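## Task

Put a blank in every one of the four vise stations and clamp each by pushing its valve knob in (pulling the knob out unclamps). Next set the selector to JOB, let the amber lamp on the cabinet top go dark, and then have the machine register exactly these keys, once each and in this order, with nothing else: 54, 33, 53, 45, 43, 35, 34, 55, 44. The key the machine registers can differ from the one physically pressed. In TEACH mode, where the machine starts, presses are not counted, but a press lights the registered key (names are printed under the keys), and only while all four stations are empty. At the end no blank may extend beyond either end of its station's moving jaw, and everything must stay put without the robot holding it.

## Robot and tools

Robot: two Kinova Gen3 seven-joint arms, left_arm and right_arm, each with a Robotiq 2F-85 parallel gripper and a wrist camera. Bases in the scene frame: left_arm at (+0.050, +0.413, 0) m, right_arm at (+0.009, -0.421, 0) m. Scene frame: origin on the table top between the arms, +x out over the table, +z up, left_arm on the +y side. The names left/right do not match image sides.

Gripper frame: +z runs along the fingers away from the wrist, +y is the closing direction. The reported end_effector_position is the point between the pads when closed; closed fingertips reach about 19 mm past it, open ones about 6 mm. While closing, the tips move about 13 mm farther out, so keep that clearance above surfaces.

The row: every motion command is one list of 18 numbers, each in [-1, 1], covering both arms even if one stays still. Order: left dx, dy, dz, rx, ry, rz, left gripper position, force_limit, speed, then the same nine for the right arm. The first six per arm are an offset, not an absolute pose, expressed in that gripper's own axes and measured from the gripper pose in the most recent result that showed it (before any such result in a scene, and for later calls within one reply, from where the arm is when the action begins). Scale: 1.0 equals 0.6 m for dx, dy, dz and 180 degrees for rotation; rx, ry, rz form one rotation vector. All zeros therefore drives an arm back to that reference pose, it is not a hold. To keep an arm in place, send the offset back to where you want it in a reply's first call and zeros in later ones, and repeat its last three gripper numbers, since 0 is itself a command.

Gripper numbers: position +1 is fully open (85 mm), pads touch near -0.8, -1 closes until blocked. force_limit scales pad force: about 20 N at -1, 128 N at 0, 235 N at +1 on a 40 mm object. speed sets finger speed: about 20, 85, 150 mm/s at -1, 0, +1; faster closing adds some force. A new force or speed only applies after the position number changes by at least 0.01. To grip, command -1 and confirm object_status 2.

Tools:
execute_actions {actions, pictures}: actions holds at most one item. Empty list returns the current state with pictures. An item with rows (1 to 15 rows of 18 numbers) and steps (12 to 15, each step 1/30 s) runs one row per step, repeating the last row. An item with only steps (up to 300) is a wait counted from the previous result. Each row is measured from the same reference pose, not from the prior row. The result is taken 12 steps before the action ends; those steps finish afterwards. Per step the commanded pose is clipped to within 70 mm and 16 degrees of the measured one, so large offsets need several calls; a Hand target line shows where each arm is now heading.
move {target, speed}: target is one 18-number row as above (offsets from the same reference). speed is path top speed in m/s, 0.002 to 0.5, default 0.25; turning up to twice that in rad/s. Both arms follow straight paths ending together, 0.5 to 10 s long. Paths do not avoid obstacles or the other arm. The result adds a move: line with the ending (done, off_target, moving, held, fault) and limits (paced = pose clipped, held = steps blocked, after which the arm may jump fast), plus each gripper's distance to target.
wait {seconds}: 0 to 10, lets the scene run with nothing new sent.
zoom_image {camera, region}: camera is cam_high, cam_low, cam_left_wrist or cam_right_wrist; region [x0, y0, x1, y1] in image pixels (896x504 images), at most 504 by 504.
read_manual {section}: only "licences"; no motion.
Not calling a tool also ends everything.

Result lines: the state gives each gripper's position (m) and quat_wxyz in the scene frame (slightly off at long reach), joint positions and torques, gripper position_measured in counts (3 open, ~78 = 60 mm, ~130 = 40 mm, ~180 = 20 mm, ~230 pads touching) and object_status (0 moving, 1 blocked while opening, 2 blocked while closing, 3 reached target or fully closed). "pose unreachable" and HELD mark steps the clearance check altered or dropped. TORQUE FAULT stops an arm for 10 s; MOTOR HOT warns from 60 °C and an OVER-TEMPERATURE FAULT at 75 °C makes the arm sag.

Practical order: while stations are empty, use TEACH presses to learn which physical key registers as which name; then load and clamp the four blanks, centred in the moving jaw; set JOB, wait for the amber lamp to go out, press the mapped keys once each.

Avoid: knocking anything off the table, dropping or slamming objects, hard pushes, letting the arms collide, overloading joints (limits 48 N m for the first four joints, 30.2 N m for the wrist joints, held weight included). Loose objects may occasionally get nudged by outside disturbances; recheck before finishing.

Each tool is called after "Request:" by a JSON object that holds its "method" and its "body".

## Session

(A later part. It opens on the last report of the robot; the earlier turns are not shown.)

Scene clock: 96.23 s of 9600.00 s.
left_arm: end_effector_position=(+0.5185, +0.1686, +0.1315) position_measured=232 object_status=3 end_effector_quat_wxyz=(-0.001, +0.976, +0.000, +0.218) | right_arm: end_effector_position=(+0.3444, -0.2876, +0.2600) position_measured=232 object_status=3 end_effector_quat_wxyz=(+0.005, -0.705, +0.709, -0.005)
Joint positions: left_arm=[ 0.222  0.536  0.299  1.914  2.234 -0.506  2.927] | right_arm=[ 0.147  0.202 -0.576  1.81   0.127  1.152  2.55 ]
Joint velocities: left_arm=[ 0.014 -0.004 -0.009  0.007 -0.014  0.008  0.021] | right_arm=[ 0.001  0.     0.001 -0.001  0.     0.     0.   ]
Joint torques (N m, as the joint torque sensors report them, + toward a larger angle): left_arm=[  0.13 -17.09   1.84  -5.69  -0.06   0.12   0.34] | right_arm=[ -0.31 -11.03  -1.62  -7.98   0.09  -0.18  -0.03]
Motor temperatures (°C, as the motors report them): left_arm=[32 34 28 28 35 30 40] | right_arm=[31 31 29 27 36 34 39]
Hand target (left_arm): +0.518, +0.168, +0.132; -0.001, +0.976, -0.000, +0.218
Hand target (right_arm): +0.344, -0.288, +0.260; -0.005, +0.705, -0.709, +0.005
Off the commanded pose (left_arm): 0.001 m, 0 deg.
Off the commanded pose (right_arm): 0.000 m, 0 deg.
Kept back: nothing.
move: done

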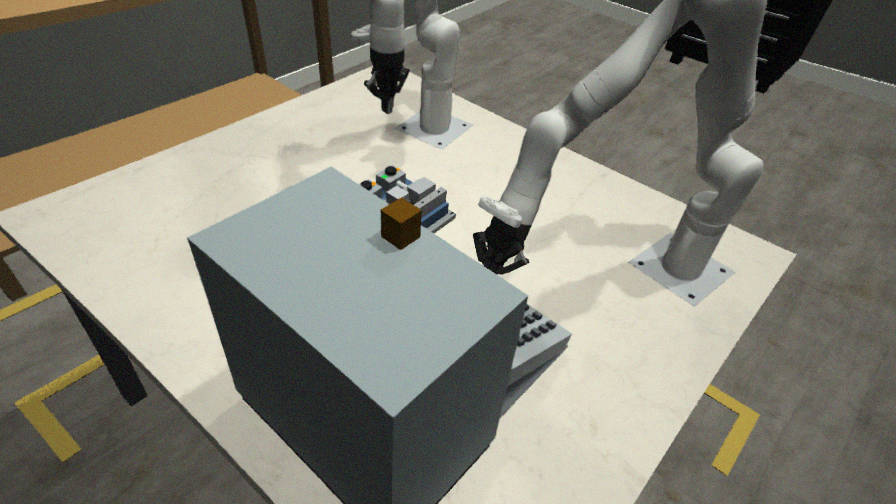

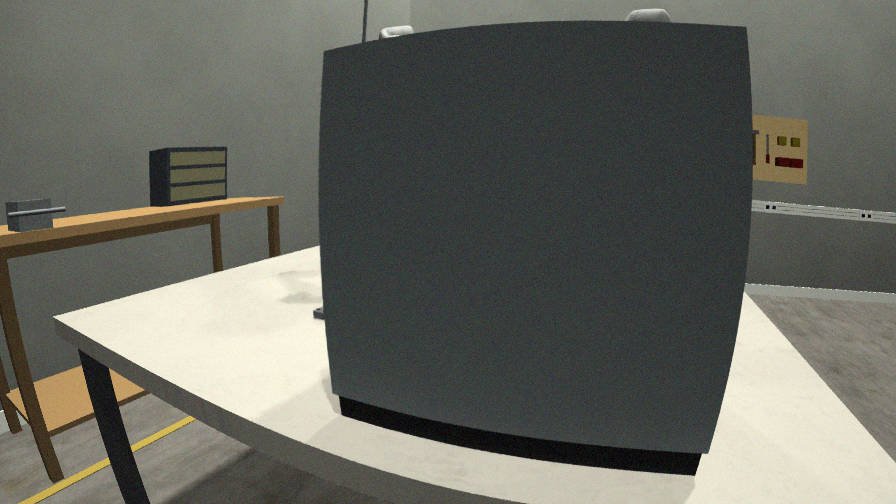

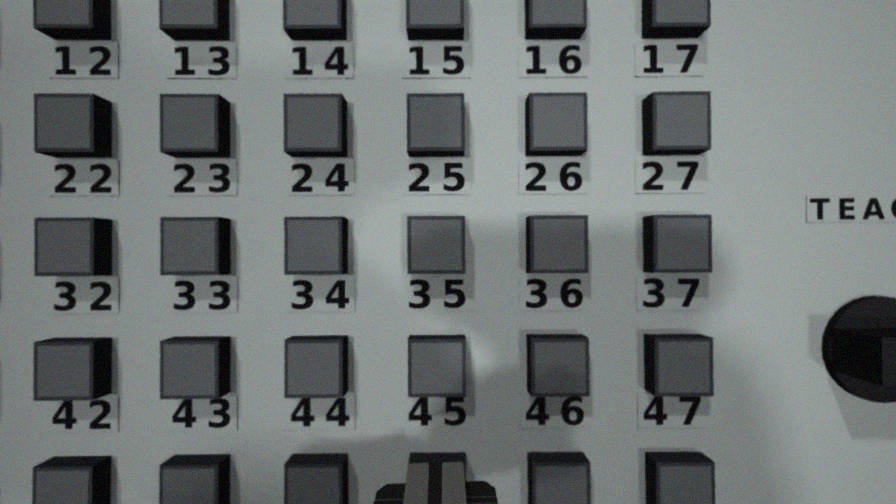

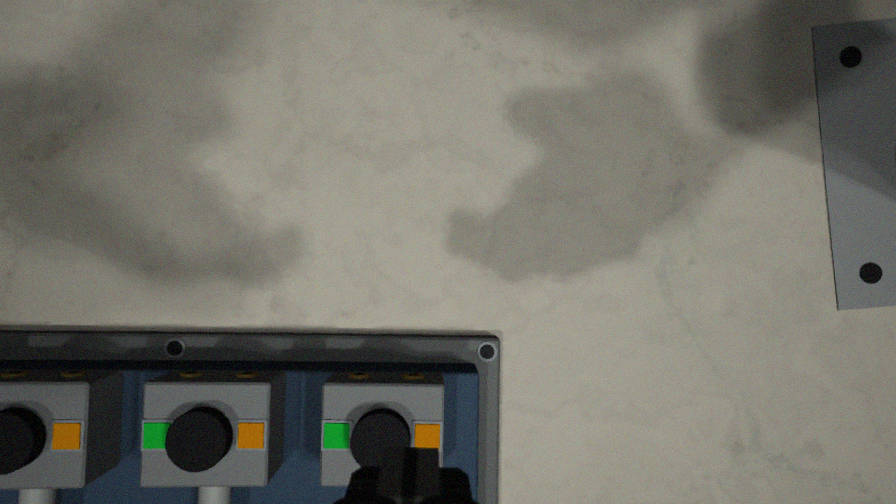

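Request:
{"method": "move", "body": {"target": [0,0,0.0407,0,0,0,-1,0,-0.5,0,0,0,0,0,0,-1,0,1], "speed": 0.03}}

Request:
{"method": "move", "body": {"target": [0,0,-0.026,0,0,0,-1,0,-0.5,0,0,0,0,0,0,-1,0,1], "speed": 0.08}}

Request:
{"method": "move", "body": {"target": [0.114,-0.056,0,0,0,0,-1,0,-0.5,0,0,0,0,0,0,-1,0,1], "speed": 0.15}}

Scene clock: 97.77 s of 9600.00 s.
left_arm: end_effector_position=(+0.5277, +0.1685, +0.1118) position_measured=232 object_status=3 end_effector_quat_wxyz=(-0.001, +0.976, -0.000, +0.219) | right_arm: end_effector_position=(+0.3444, -0.2876, +0.2600) position_measured=232 object_status=3 end_effector_quat_wxyz=(+0.005, -0.705, +0.709, -0.005)
Joint positions: left_arm=[ 0.245  0.583  0.255  1.907  2.183 -0.462  2.972] | right_arm=[ 0.147  0.202 -0.576  1.81   0.127  1.152  2.55 ]
Joint velocities: left_arm=[ 0.004 -0.    -0.006  0.003 -0.007  0.003  0.007] | right_arm=[-0.     0.    -0.001 -0.     0.    -0.     0.001]
Joint torques (N m, as the joint torque sensors report them, + toward a larger angle): left_arm=[ -1.32 -13.18   0.27  -7.9   -0.76   1.39  -0.34] | right_arm=[ -0.2  -11.28  -1.51  -7.91   0.11  -0.27  -0.1 ]
Motor temperatures (°C, as the motors report them): left_arm=[32 34 28 28 35 30 40] | right_arm=[31 31 29 27 36 34 39]
Hand target (left_arm): +0.529, +0.169, +0.109; -0.001, +0.976, +0.000, +0.218
Hand target (right_arm): +0.344, -0.288, +0.260; -0.005, +0.705, -0.709, +0.005
Off the commanded pose (left_arm): 0.003 m, 0 deg.
Off the commanded pose (right_arm): 0.000 m, 0 deg.
Kept back: nothing.
move: done

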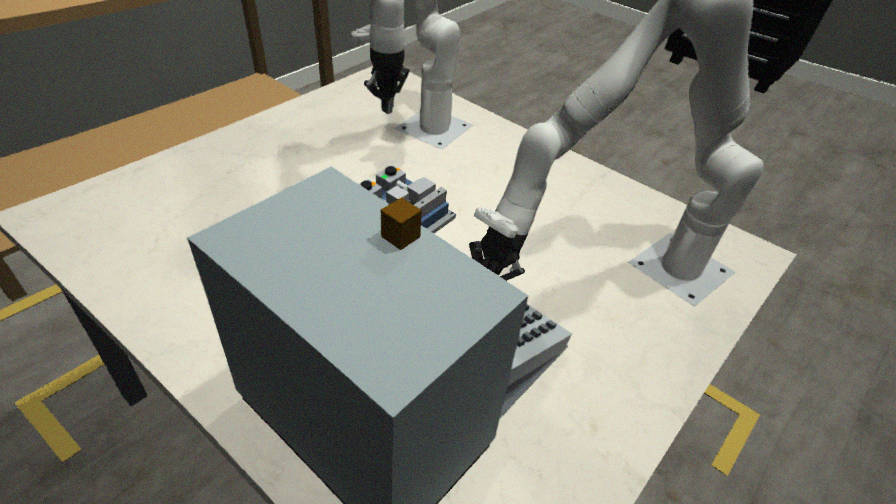

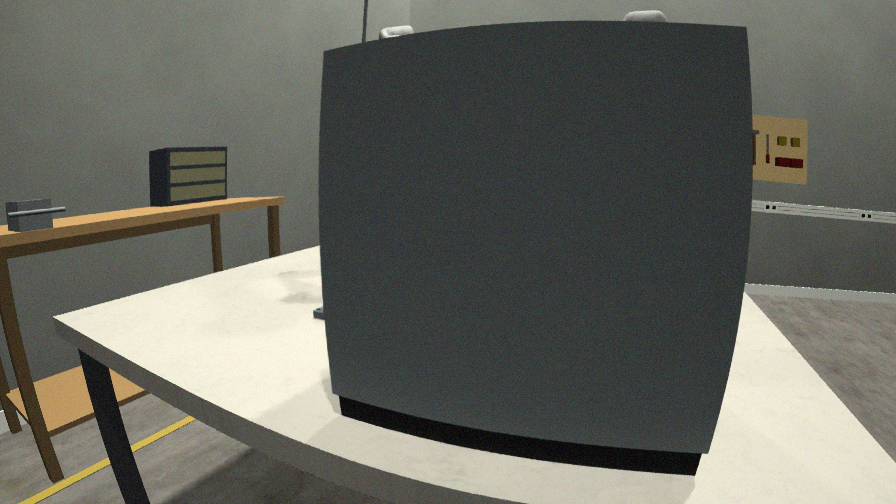

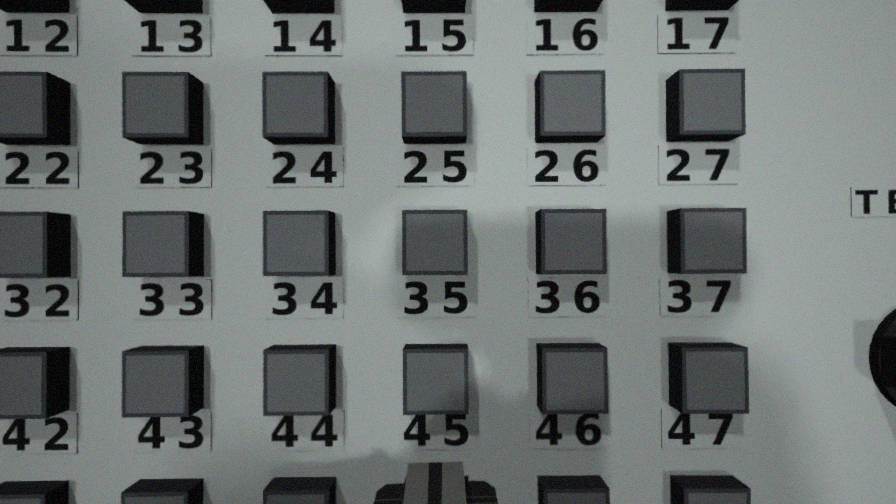

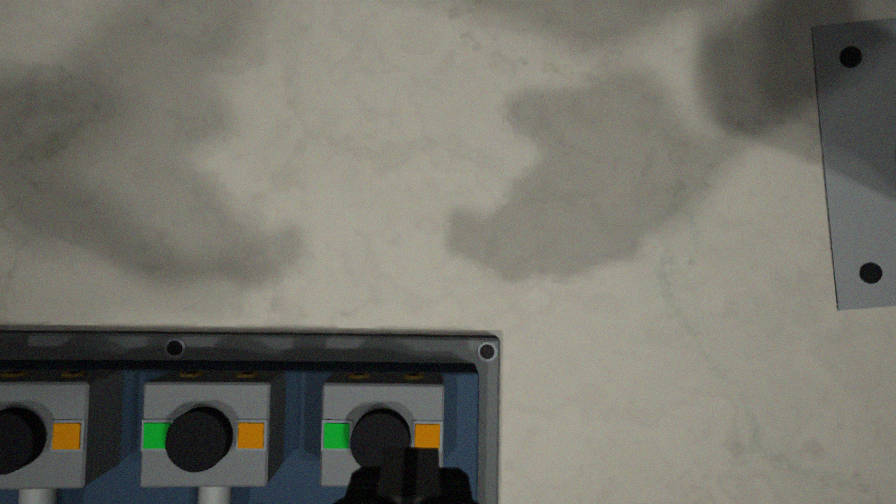

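Scene clock: 98.50 s of 9600.00 s.
left_arm: end_effector_position=(+0.5210, +0.1683, +0.1256) position_measured=232 object_status=3 end_effector_quat_wxyz=(-0.001, +0.976, -0.000, +0.219) | right_arm: end_effector_position=(+0.3444, -0.2876, +0.2600) position_measured=232 object_status=3 end_effector_quat_wxyz=(+0.005, -0.705, +0.709, -0.005)
Joint positions: left_arm=[ 0.231  0.55   0.285  1.913  2.217 -0.492  2.943] | right_arm=[ 0.147  0.202 -0.576  1.81   0.127  1.152  2.55 ]
Joint velocities: left_arm=[-0.003 -0.006  0.004  0.001  0.005 -0.005 -0.005] | right_arm=[ 0.     0.001  0.     0.    -0.     0.    -0.001]
Joint torques (N m, as the joint torque sensors report them, + toward a larger angle): left_arm=[ -0.22 -18.09   1.98  -5.67  -0.28   0.53   0.02] | right_arm=[ -0.25 -11.04  -1.78  -7.82   0.01  -0.14   0.01]
Motor temperatures (°C, as the motors report them): left_arm=[32 34 28 28 35 30 40] | right_arm=[31 31 29 27 36 34 39]
Hand target (left_arm): +0.521, +0.168, +0.126; -0.001, +0.976, -0.000, +0.219
Hand target (right_arm): +0.344, -0.288, +0.260; -0.005, +0.705, -0.709, +0.005
Off the commanded pose (left_arm): 0.000 m, 0 deg.
Off the commanded pose (right_arm): 0.000 m, 0 deg.
Kept back: nothing.
move: done

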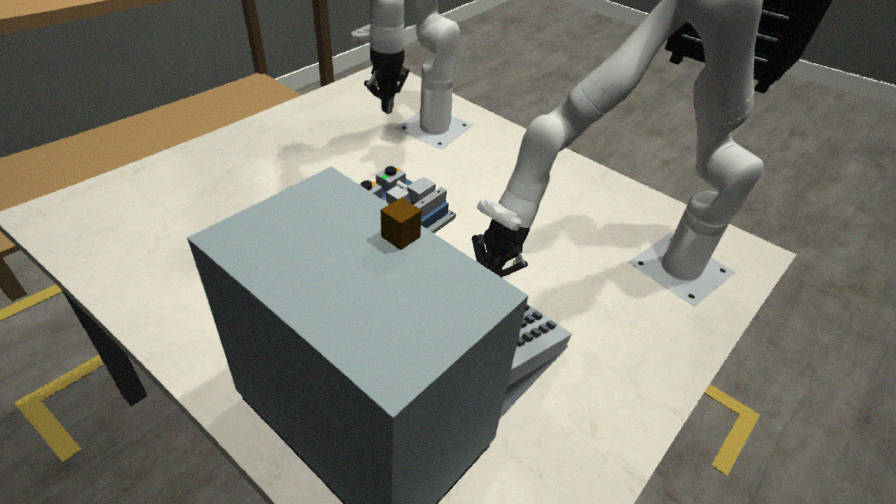

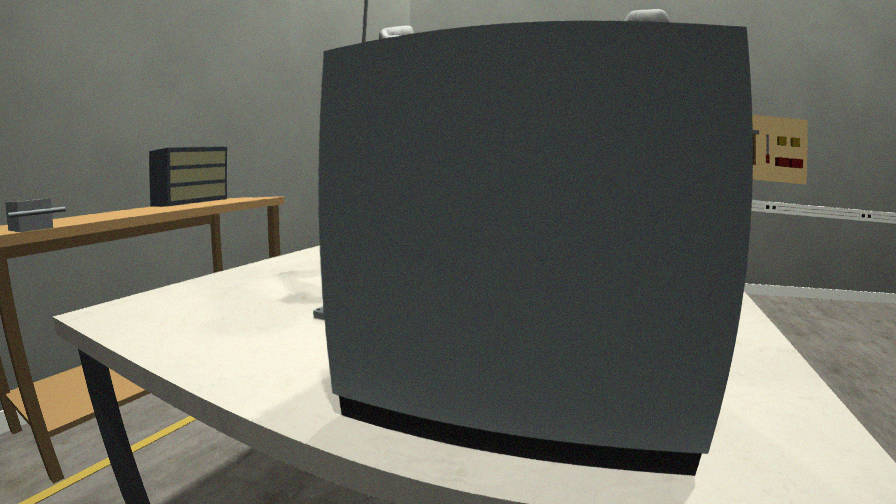

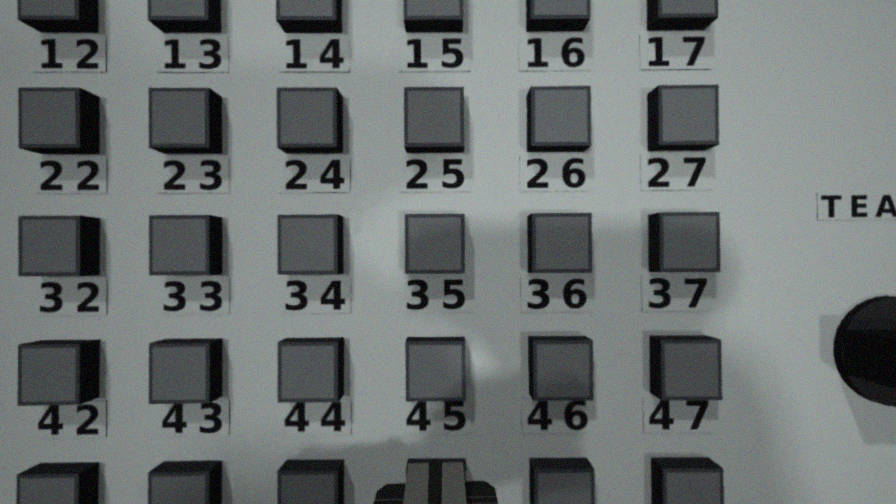

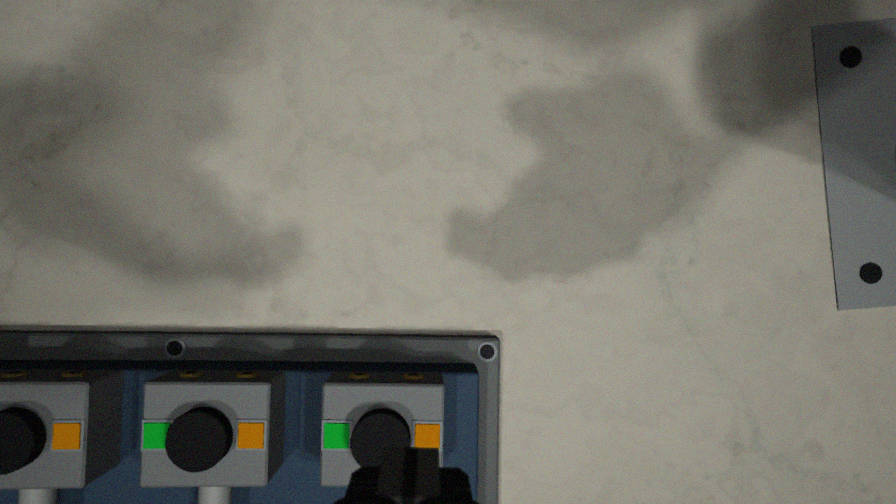

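Scene clock: 99.57 s of 9600.00 s.
left_arm: end_effector_position=(+0.5827, +0.2017, +0.1550) position_measured=232 object_status=3 end_effector_quat_wxyz=(-0.001, +0.976, -0.001, +0.219) | right_arm: end_effector_position=(+0.3444, -0.2876, +0.2600) position_measured=232 object_status=3 end_effector_quat_wxyz=(+0.005, -0.705, +0.709, -0.005)
Joint positions: left_arm=[ 0.03   0.571  0.396  1.767  2.336 -0.575  2.665] | right_arm=[ 0.147  0.202 -0.576  1.81   0.127  1.152  2.55 ]
Joint velocities: left_arm=[-0.005  0.002 -0.    -0.002  0.002 -0.001 -0.004] | right_arm=[ 0.001  0.    -0.    -0.001 -0.     0.    -0.001]
Joint torques (N m, as the joint torque sensors report them, + toward a larger angle): left_arm=[ -0.05 -18.74   2.6   -6.46  -0.07   0.44   0.5 ] | right_arm=[ -0.38 -11.04  -1.49  -7.97   0.03  -0.21   0.04]
Motor temperatures (°C, as the motors report them): left_arm=[32 34 28 28 35 30 40] | right_arm=[31 31 29 27 36 34 39]
Hand target (left_arm): +0.583, +0.202, +0.155; -0.001, +0.976, -0.000, +0.219
Hand target (right_arm): +0.344, -0.288, +0.260; -0.005, +0.705, -0.709, +0.005
Off the commanded pose (left_arm): 0.000 m, 0 deg.
Off the commanded pose (right_arm): 0.000 m, 0 deg.
Kept back: nothing.
move: done

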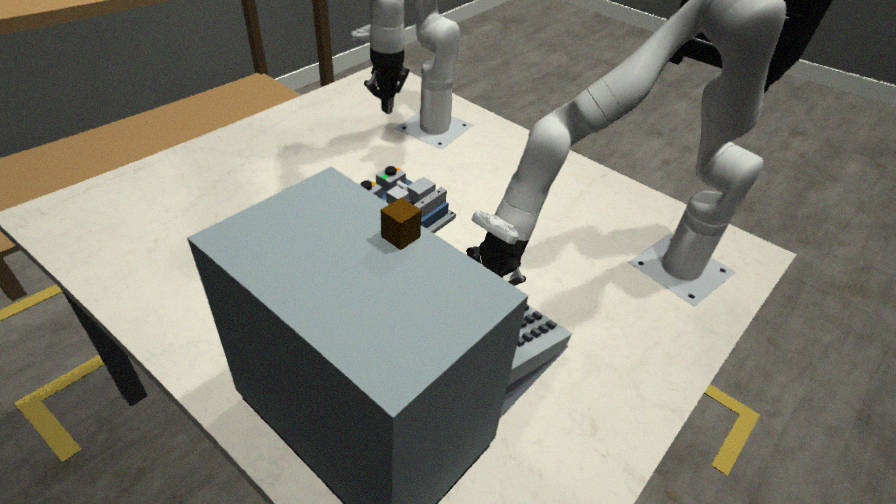

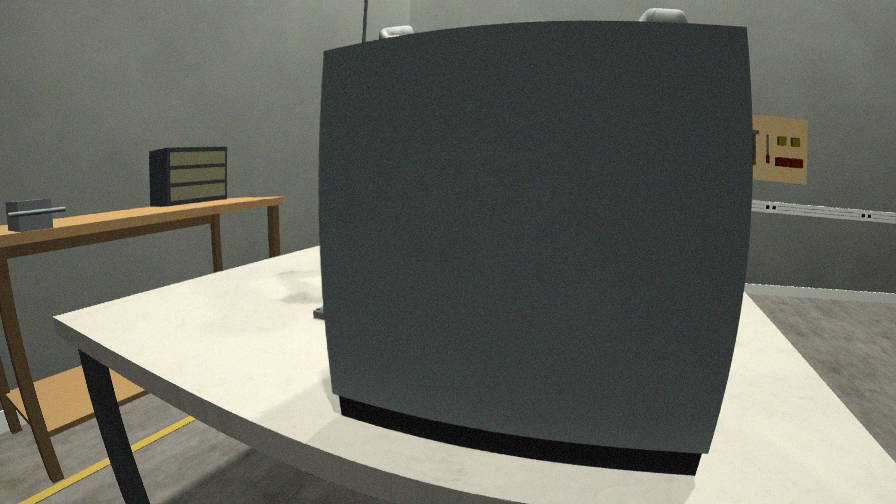

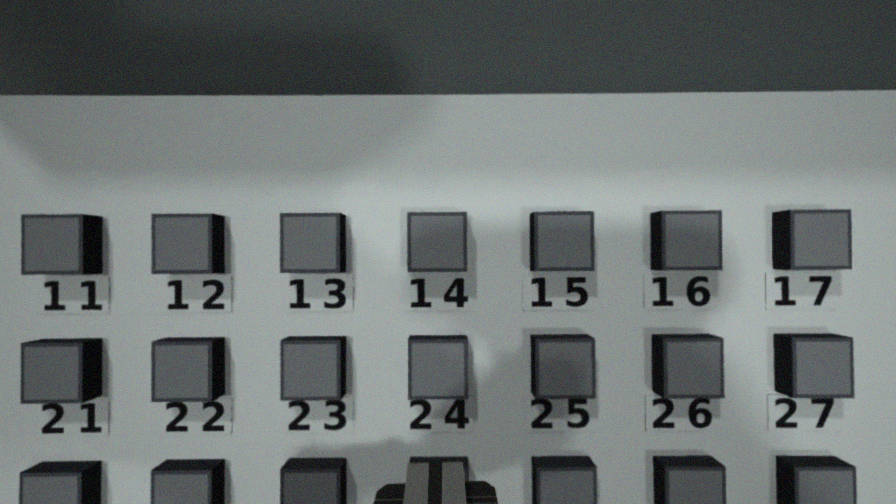

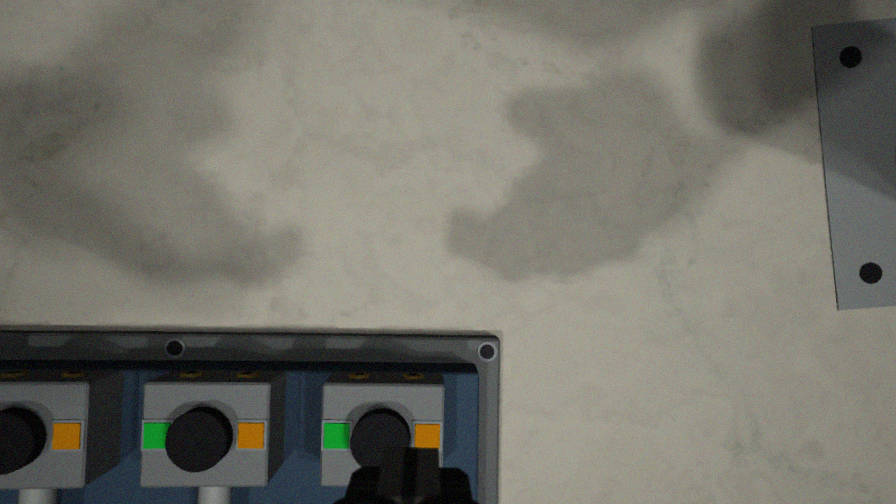

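55 pressed (1/9). Now hovering over 34: press 34, lift, move to 54.

Request:
{"method": "move", "body": {"target": [0,0,0.03,0,0,0,-1,0,-0.5,0,0,0,0,0,0,-1,0,1], "speed": 0.03}}

Request:
{"method": "move", "body": {"target": [0,0,-0.026,0,0,0,-1,0,-0.5,0,0,0,0,0,0,-1,0,1], "speed": 0.08}}

Request:
{"method": "move", "body": {"target": [-0.113,-0.001,0,0,0,0,-1,0,-0.5,0,0,0,0,0,0,-1,0,1], "speed": 0.15}}

Scene clock: 100.80 s of 9600.00 s.
left_arm: end_effector_position=(+0.5893, +0.2017, +0.1410) position_measured=232 object_status=3 end_effector_quat_wxyz=(-0.001, +0.976, -0.001, +0.220) | right_arm: end_effector_position=(+0.3444, -0.2876, +0.2600) position_measured=232 object_status=3 end_effector_quat_wxyz=(+0.005, -0.705, +0.709, -0.005)
Joint positions: left_arm=[ 0.044  0.602  0.371  1.762  2.308 -0.548  2.688] | right_arm=[ 0.147  0.202 -0.576  1.81   0.127  1.152  2.55 ]
Joint velocities: left_arm=[ 0.002 -0.001 -0.003  0.001 -0.006  0.005  0.006] | right_arm=[ 0.    -0.001 -0.001  0.    -0.001 -0.     0.001]
Joint torques (N m, as the joint torque sensors report them, + toward a larger angle): left_arm=[ -0.21 -14.91   1.49  -8.16  -0.81   1.56  -0.03] | right_arm=[ -0.33 -11.09  -1.6   -7.97   0.11  -0.1   -0.06]
Motor temperatures (°C, as the motors report them): left_arm=[32 34 28 28 35 30 40] | right_arm=[31 31 29 27 36 34 39]
Hand target (left_arm): +0.590, +0.202, +0.139; -0.001, +0.976, -0.001, +0.219
Hand target (right_arm): +0.344, -0.288, +0.260; -0.005, +0.705, -0.709, +0.005
Off the commanded pose (left_arm): 0.003 m, 0 deg.
Off the commanded pose (right_arm): 0.000 m, 0 deg.
Kept back: nothing.
move: done

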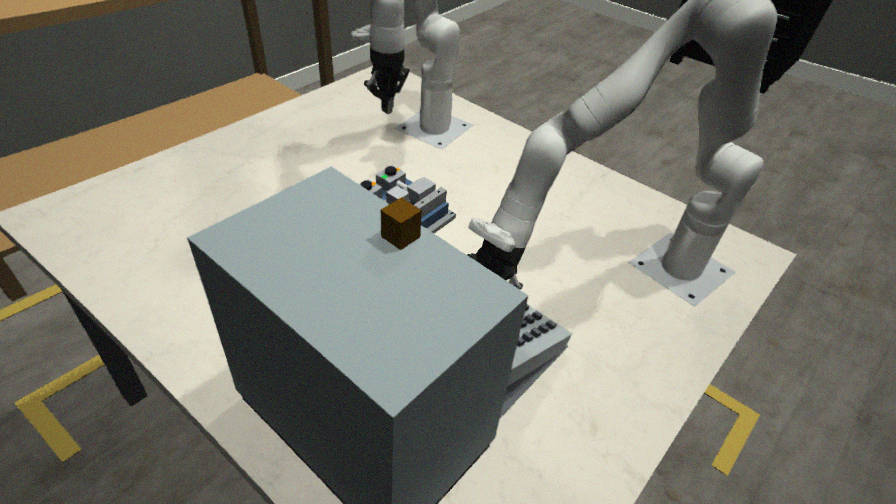

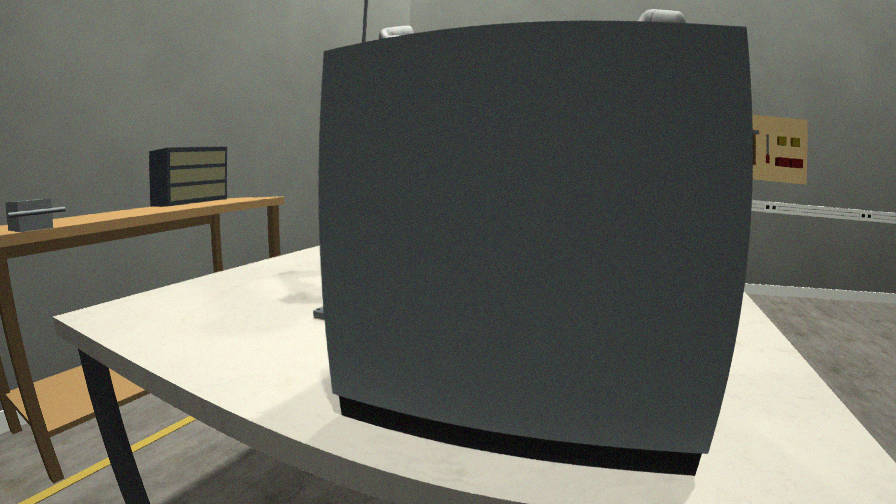

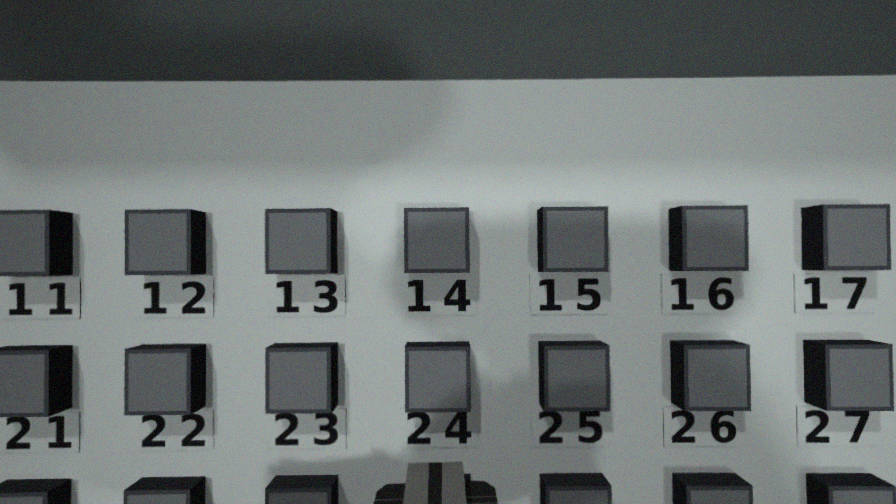

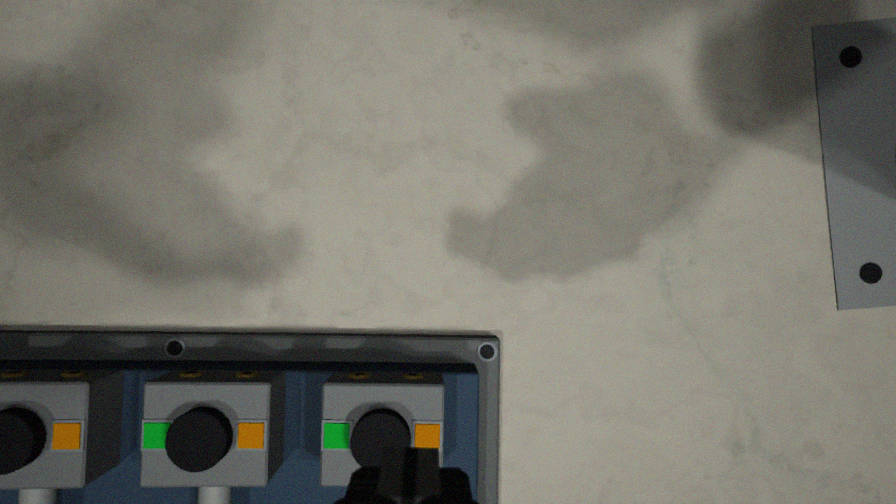

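Scene clock: 101.53 s of 9600.00 s.
left_arm: end_effector_position=(+0.5826, +0.2016, +0.1548) position_measured=232 object_status=3 end_effector_quat_wxyz=(-0.001, +0.976, -0.001, +0.220) | right_arm: end_effector_position=(+0.3444, -0.2876, +0.2600) position_measured=232 object_status=3 end_effector_quat_wxyz=(+0.005, -0.705, +0.709, -0.005)
Joint positions: left_arm=[ 0.033  0.571  0.394  1.768  2.334 -0.575  2.668] | right_arm=[ 0.147  0.202 -0.576  1.81   0.127  1.152  2.55 ]
Joint velocities: left_arm=[-0.002 -0.006  0.002  0.     0.003 -0.001 -0.002] | right_arm=[-0.     0.     0.001  0.    -0.     0.     0.001]
Joint torques (N m, as the joint torque sensors report them, + toward a larger angle): left_arm=[ -0.47 -18.45   2.33  -6.48  -0.24   0.37   0.23] | right_arm=[ -0.38 -11.19  -1.52  -8.08   0.07  -0.23   0.17]
Motor temperatures (°C, as the motors report them): left_arm=[32 34 28 28 35 30 40] | right_arm=[31 31 29 27 36 34 39]
Hand target (left_arm): +0.583, +0.202, +0.155; -0.001, +0.976, -0.001, +0.220
Hand target (right_arm): +0.344, -0.288, +0.260; -0.005, +0.705, -0.709, +0.005
Off the commanded pose (left_arm): 0.000 m, 0 deg.
Off the commanded pose (right_arm): 0.000 m, 0 deg.
Kept back: nothing.
move: done

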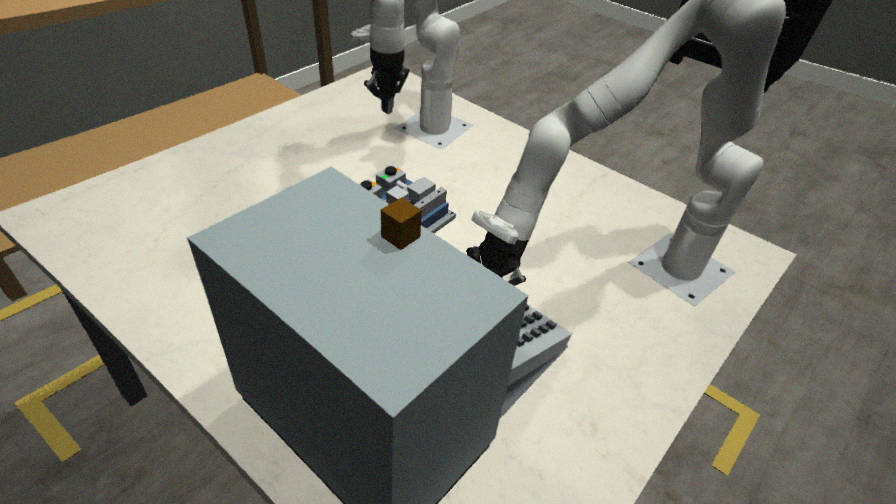

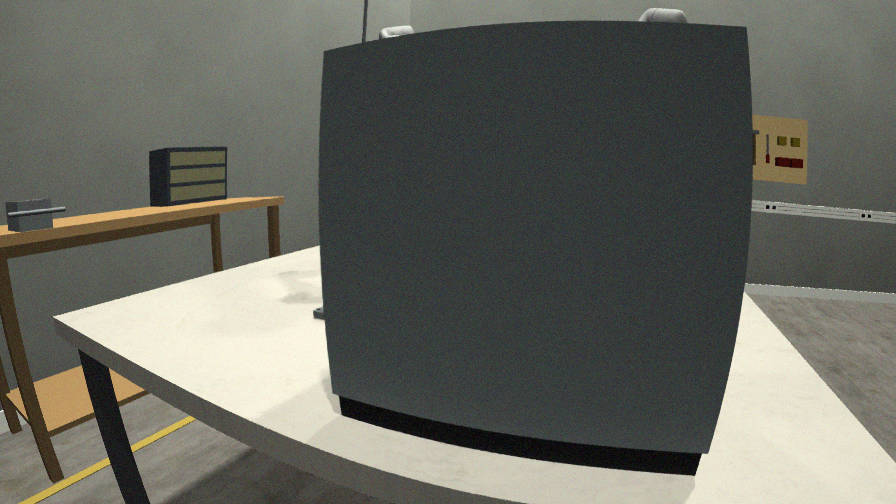

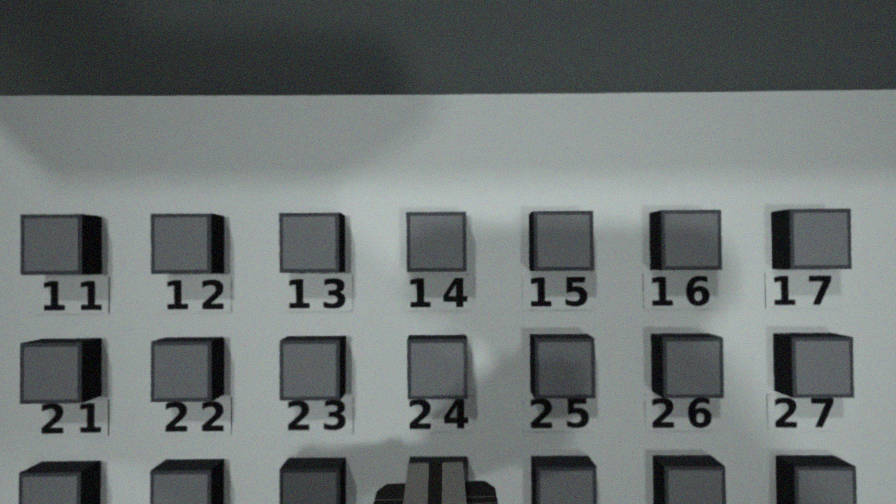

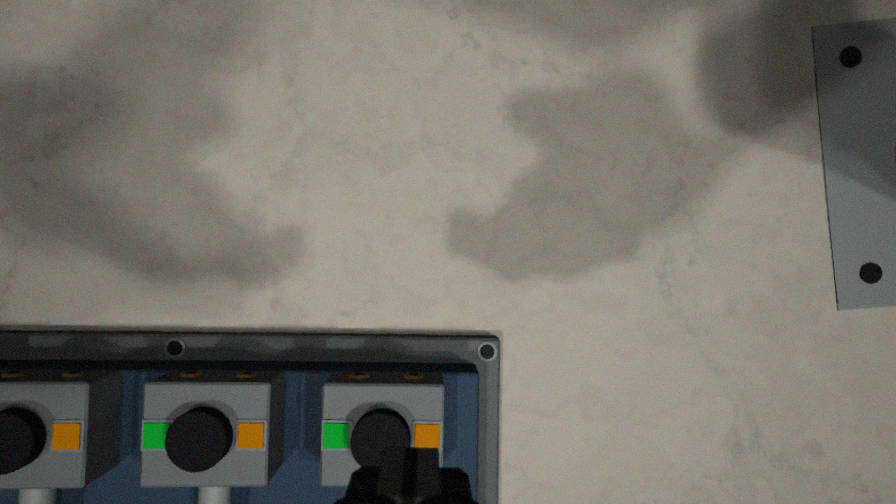

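Scene clock: 102.43 s of 9600.00 s.
left_arm: end_effector_position=(+0.5216, +0.2028, +0.1256) position_measured=232 object_status=3 end_effector_quat_wxyz=(-0.002, +0.976, -0.000, +0.219) | right_arm: end_effector_position=(+0.3444, -0.2876, +0.2600) position_measured=232 object_status=3 end_effector_quat_wxyz=(+0.005, -0.705, +0.709, -0.005)
Joint positions: left_arm=[ 0.164  0.518  0.271  1.975  2.201 -0.434  2.905] | right_arm=[ 0.147  0.202 -0.576  1.81   0.127  1.152  2.55 ]
Joint velocities: left_arm=[ 0.023 -0.005 -0.013  0.01  -0.02   0.011  0.027] | right_arm=[ 0.    -0.    -0.001 -0.001  0.001 -0.001 -0.   ]
Joint torques (N m, as the joint torque sensors report them, + toward a larger angle): left_arm=[  0.37 -16.96   1.9   -6.     0.4    0.03   0.46] | right_arm=[ -0.27 -11.26  -1.78  -7.83   0.16  -0.26  -0.03]
Motor temperatures (°C, as the motors report them): left_arm=[32 34 28 28 35 30 40] | right_arm=[31 31 29 27 36 34 39]
Hand target (left_arm): +0.521, +0.202, +0.126; -0.001, +0.976, -0.001, +0.219
Hand target (right_arm): +0.344, -0.288, +0.260; -0.005, +0.705, -0.709, +0.005
Off the commanded pose (left_arm): 0.001 m, 0 deg.
Off the commanded pose (right_arm): 0.000 m, 0 deg.
Kept back: nothing.
move: done

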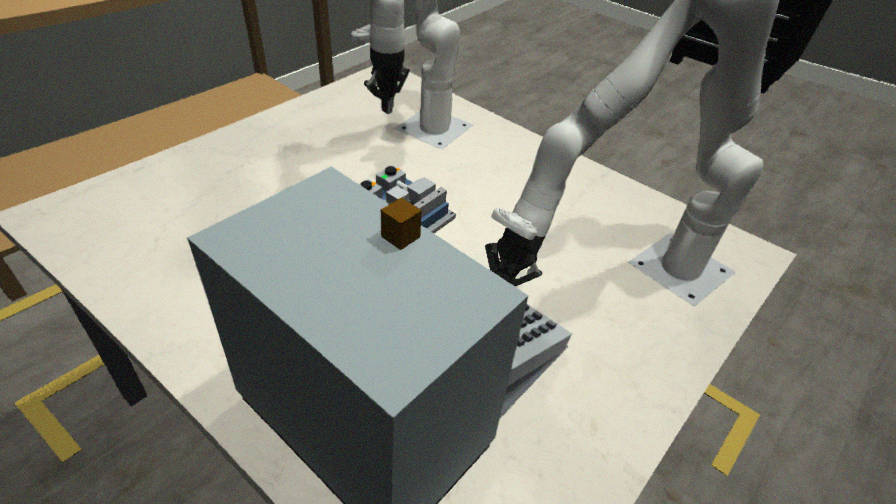

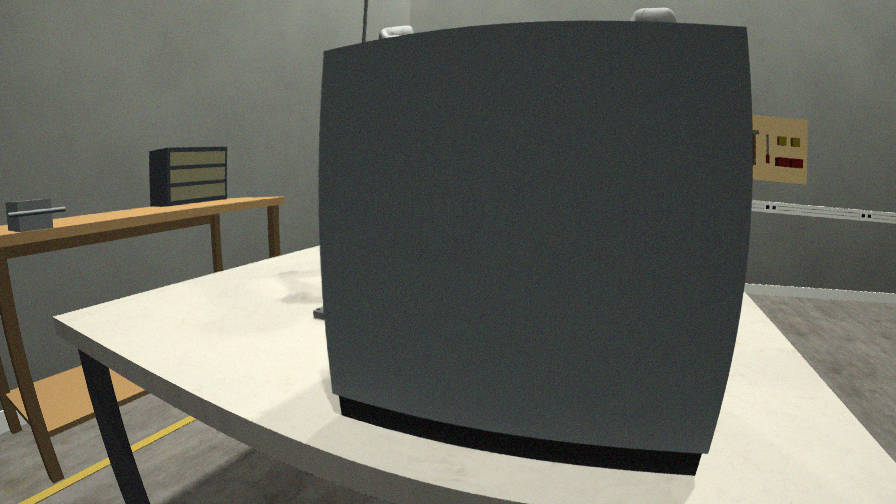

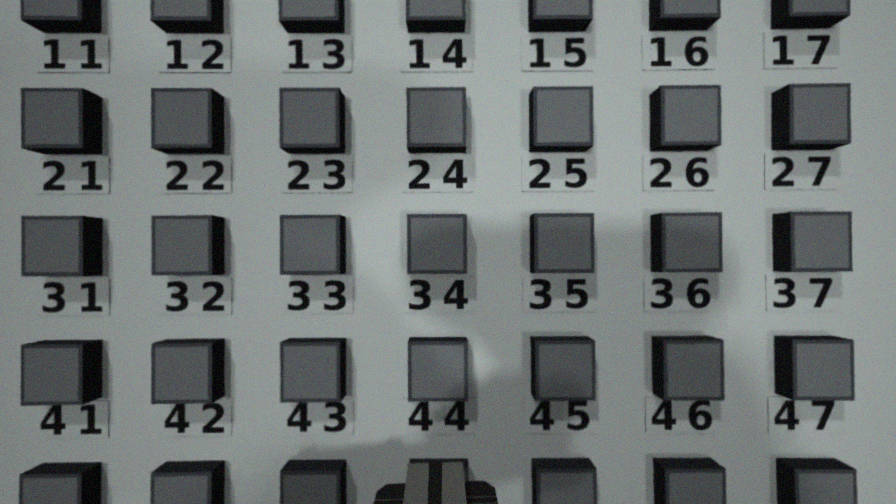

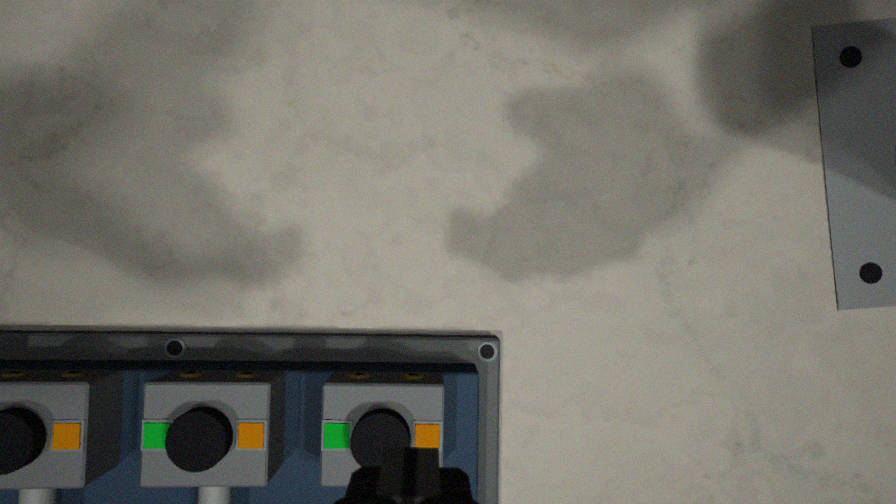

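Request:
{"method": "execute_actions", "body": {"actions": []}}

Scene clock: 103.33 s of 9600.00 s.
left_arm: end_effector_position=(+0.5212, +0.2021, +0.1258) position_measured=232 object_status=3 end_effector_quat_wxyz=(-0.001, +0.976, -0.001, +0.219) | right_arm: end_effector_position=(+0.3444, -0.2876, +0.2600) position_measured=232 object_status=3 end_effector_quat_wxyz=(+0.005, -0.705, +0.709, -0.005)
Joint positions: left_arm=[ 0.166  0.517  0.27   1.976  2.2   -0.433  2.908] | right_arm=[ 0.147  0.202 -0.576  1.81   0.127  1.152  2.55 ]
Joint velocities: left_arm=[-0.     0.001  0.    -0.     0.    -0.     0.   ] | right_arm=[ 0.001  0.001 -0.     0.001  0.    -0.    -0.001]
Joint torques (N m, as the joint torque sensors report them, + toward a larger angle): left_arm=[  0.07 -16.93   1.58  -5.52  -0.15   0.05   0.18] | right_arm=[ -0.31 -11.14  -1.74  -8.     0.08  -0.22   0.09]
Motor temperatures (°C, as the motors report them): left_arm=[32 34 28 28 35 30 40] | right_arm=[31 31 29 27 36 34 39]
Hand target (left_arm): +0.521, +0.202, +0.126; -0.001, +0.976, -0.001, +0.219
Hand target (right_arm): +0.344, -0.288, +0.260; -0.005, +0.705, -0.709, +0.005
Off the commanded pose (left_arm): 0.000 m, 0 deg.
Off the commanded pose (right_arm): 0.000 m, 0 deg.
Kept back: nothing.
Steps of this call (steps 1 to 27: nothing new was sent). Readings (end_effector_position | what the end effector reports):
1: left_arm (+0.5215, +0.2027, +0.1257) | right_arm (+0.3444, -0.2876, +0.2600) | left_arm position_measured=232 object_status=3 | right_arm position_measured=232 object_status=3
2: left_arm (+0.5214, +0.2026, +0.1257) | right_arm (+0.3444, -0.2876, +0.2600) | left_arm position_measured=232 object_status=3 | right_arm position_measured=232 object_status=3
4: left_arm (+0.5213, +0.2024, +0.1257) | right_arm (+0.3444, -0.2876, +0.2600) | left_arm position_measured=232 object_status=3 | right_arm position_measured=232 object_status=3
8: left_arm (+0.5212, +0.2022, +0.1258) | right_arm (+0.3444, -0.2876, +0.2600) | left_arm position_measured=232 object_status=3 | right_arm position_measured=232 object_status=3
27: the state above

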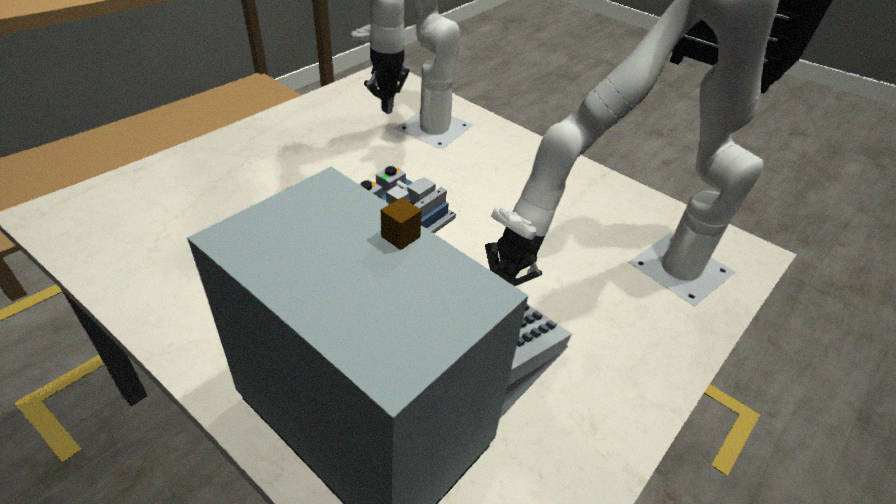

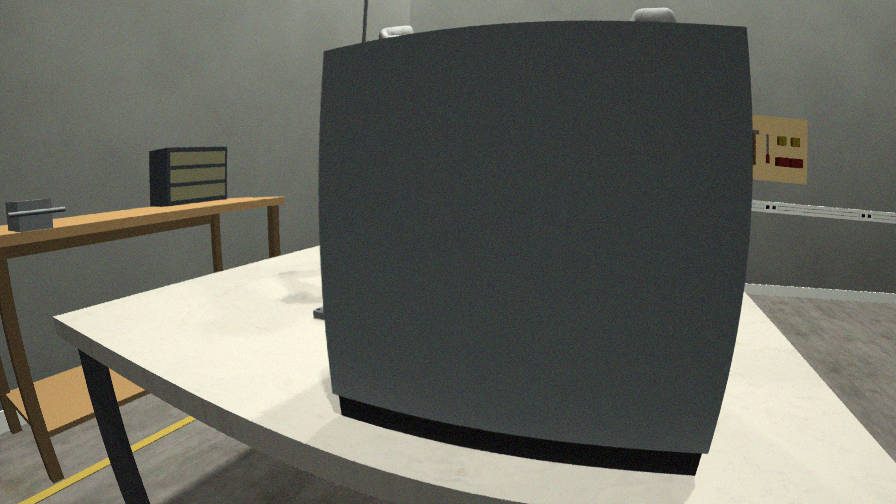

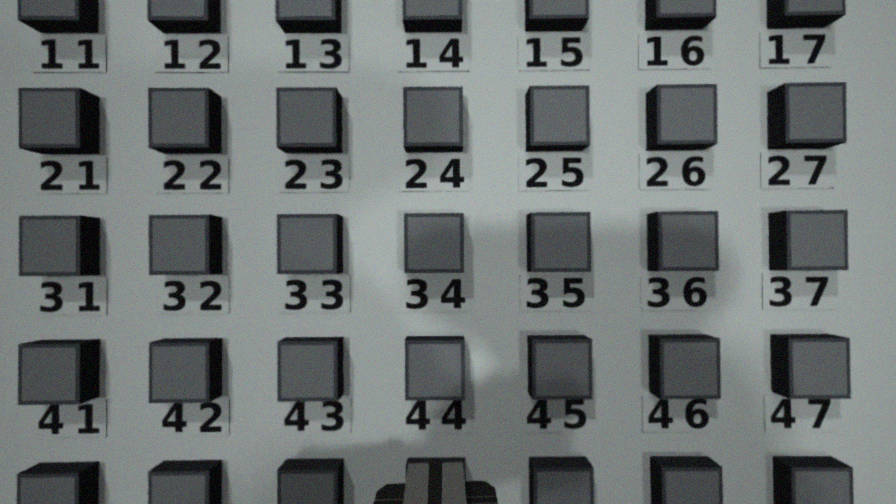

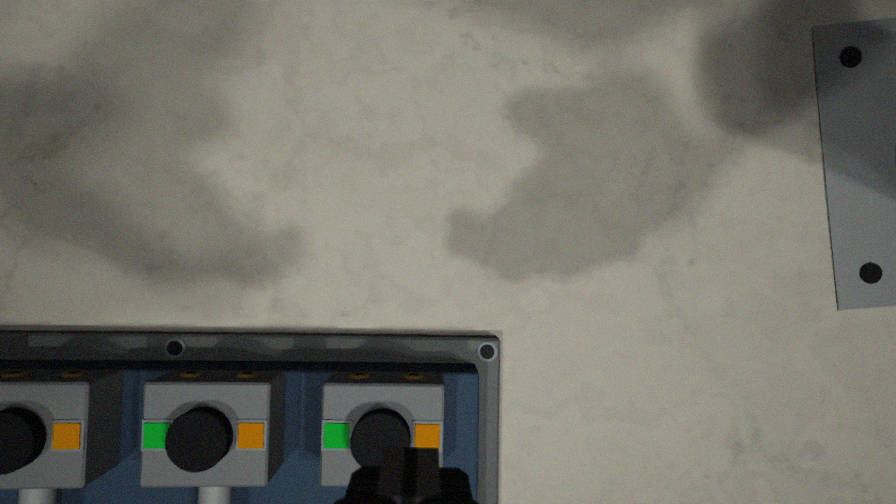

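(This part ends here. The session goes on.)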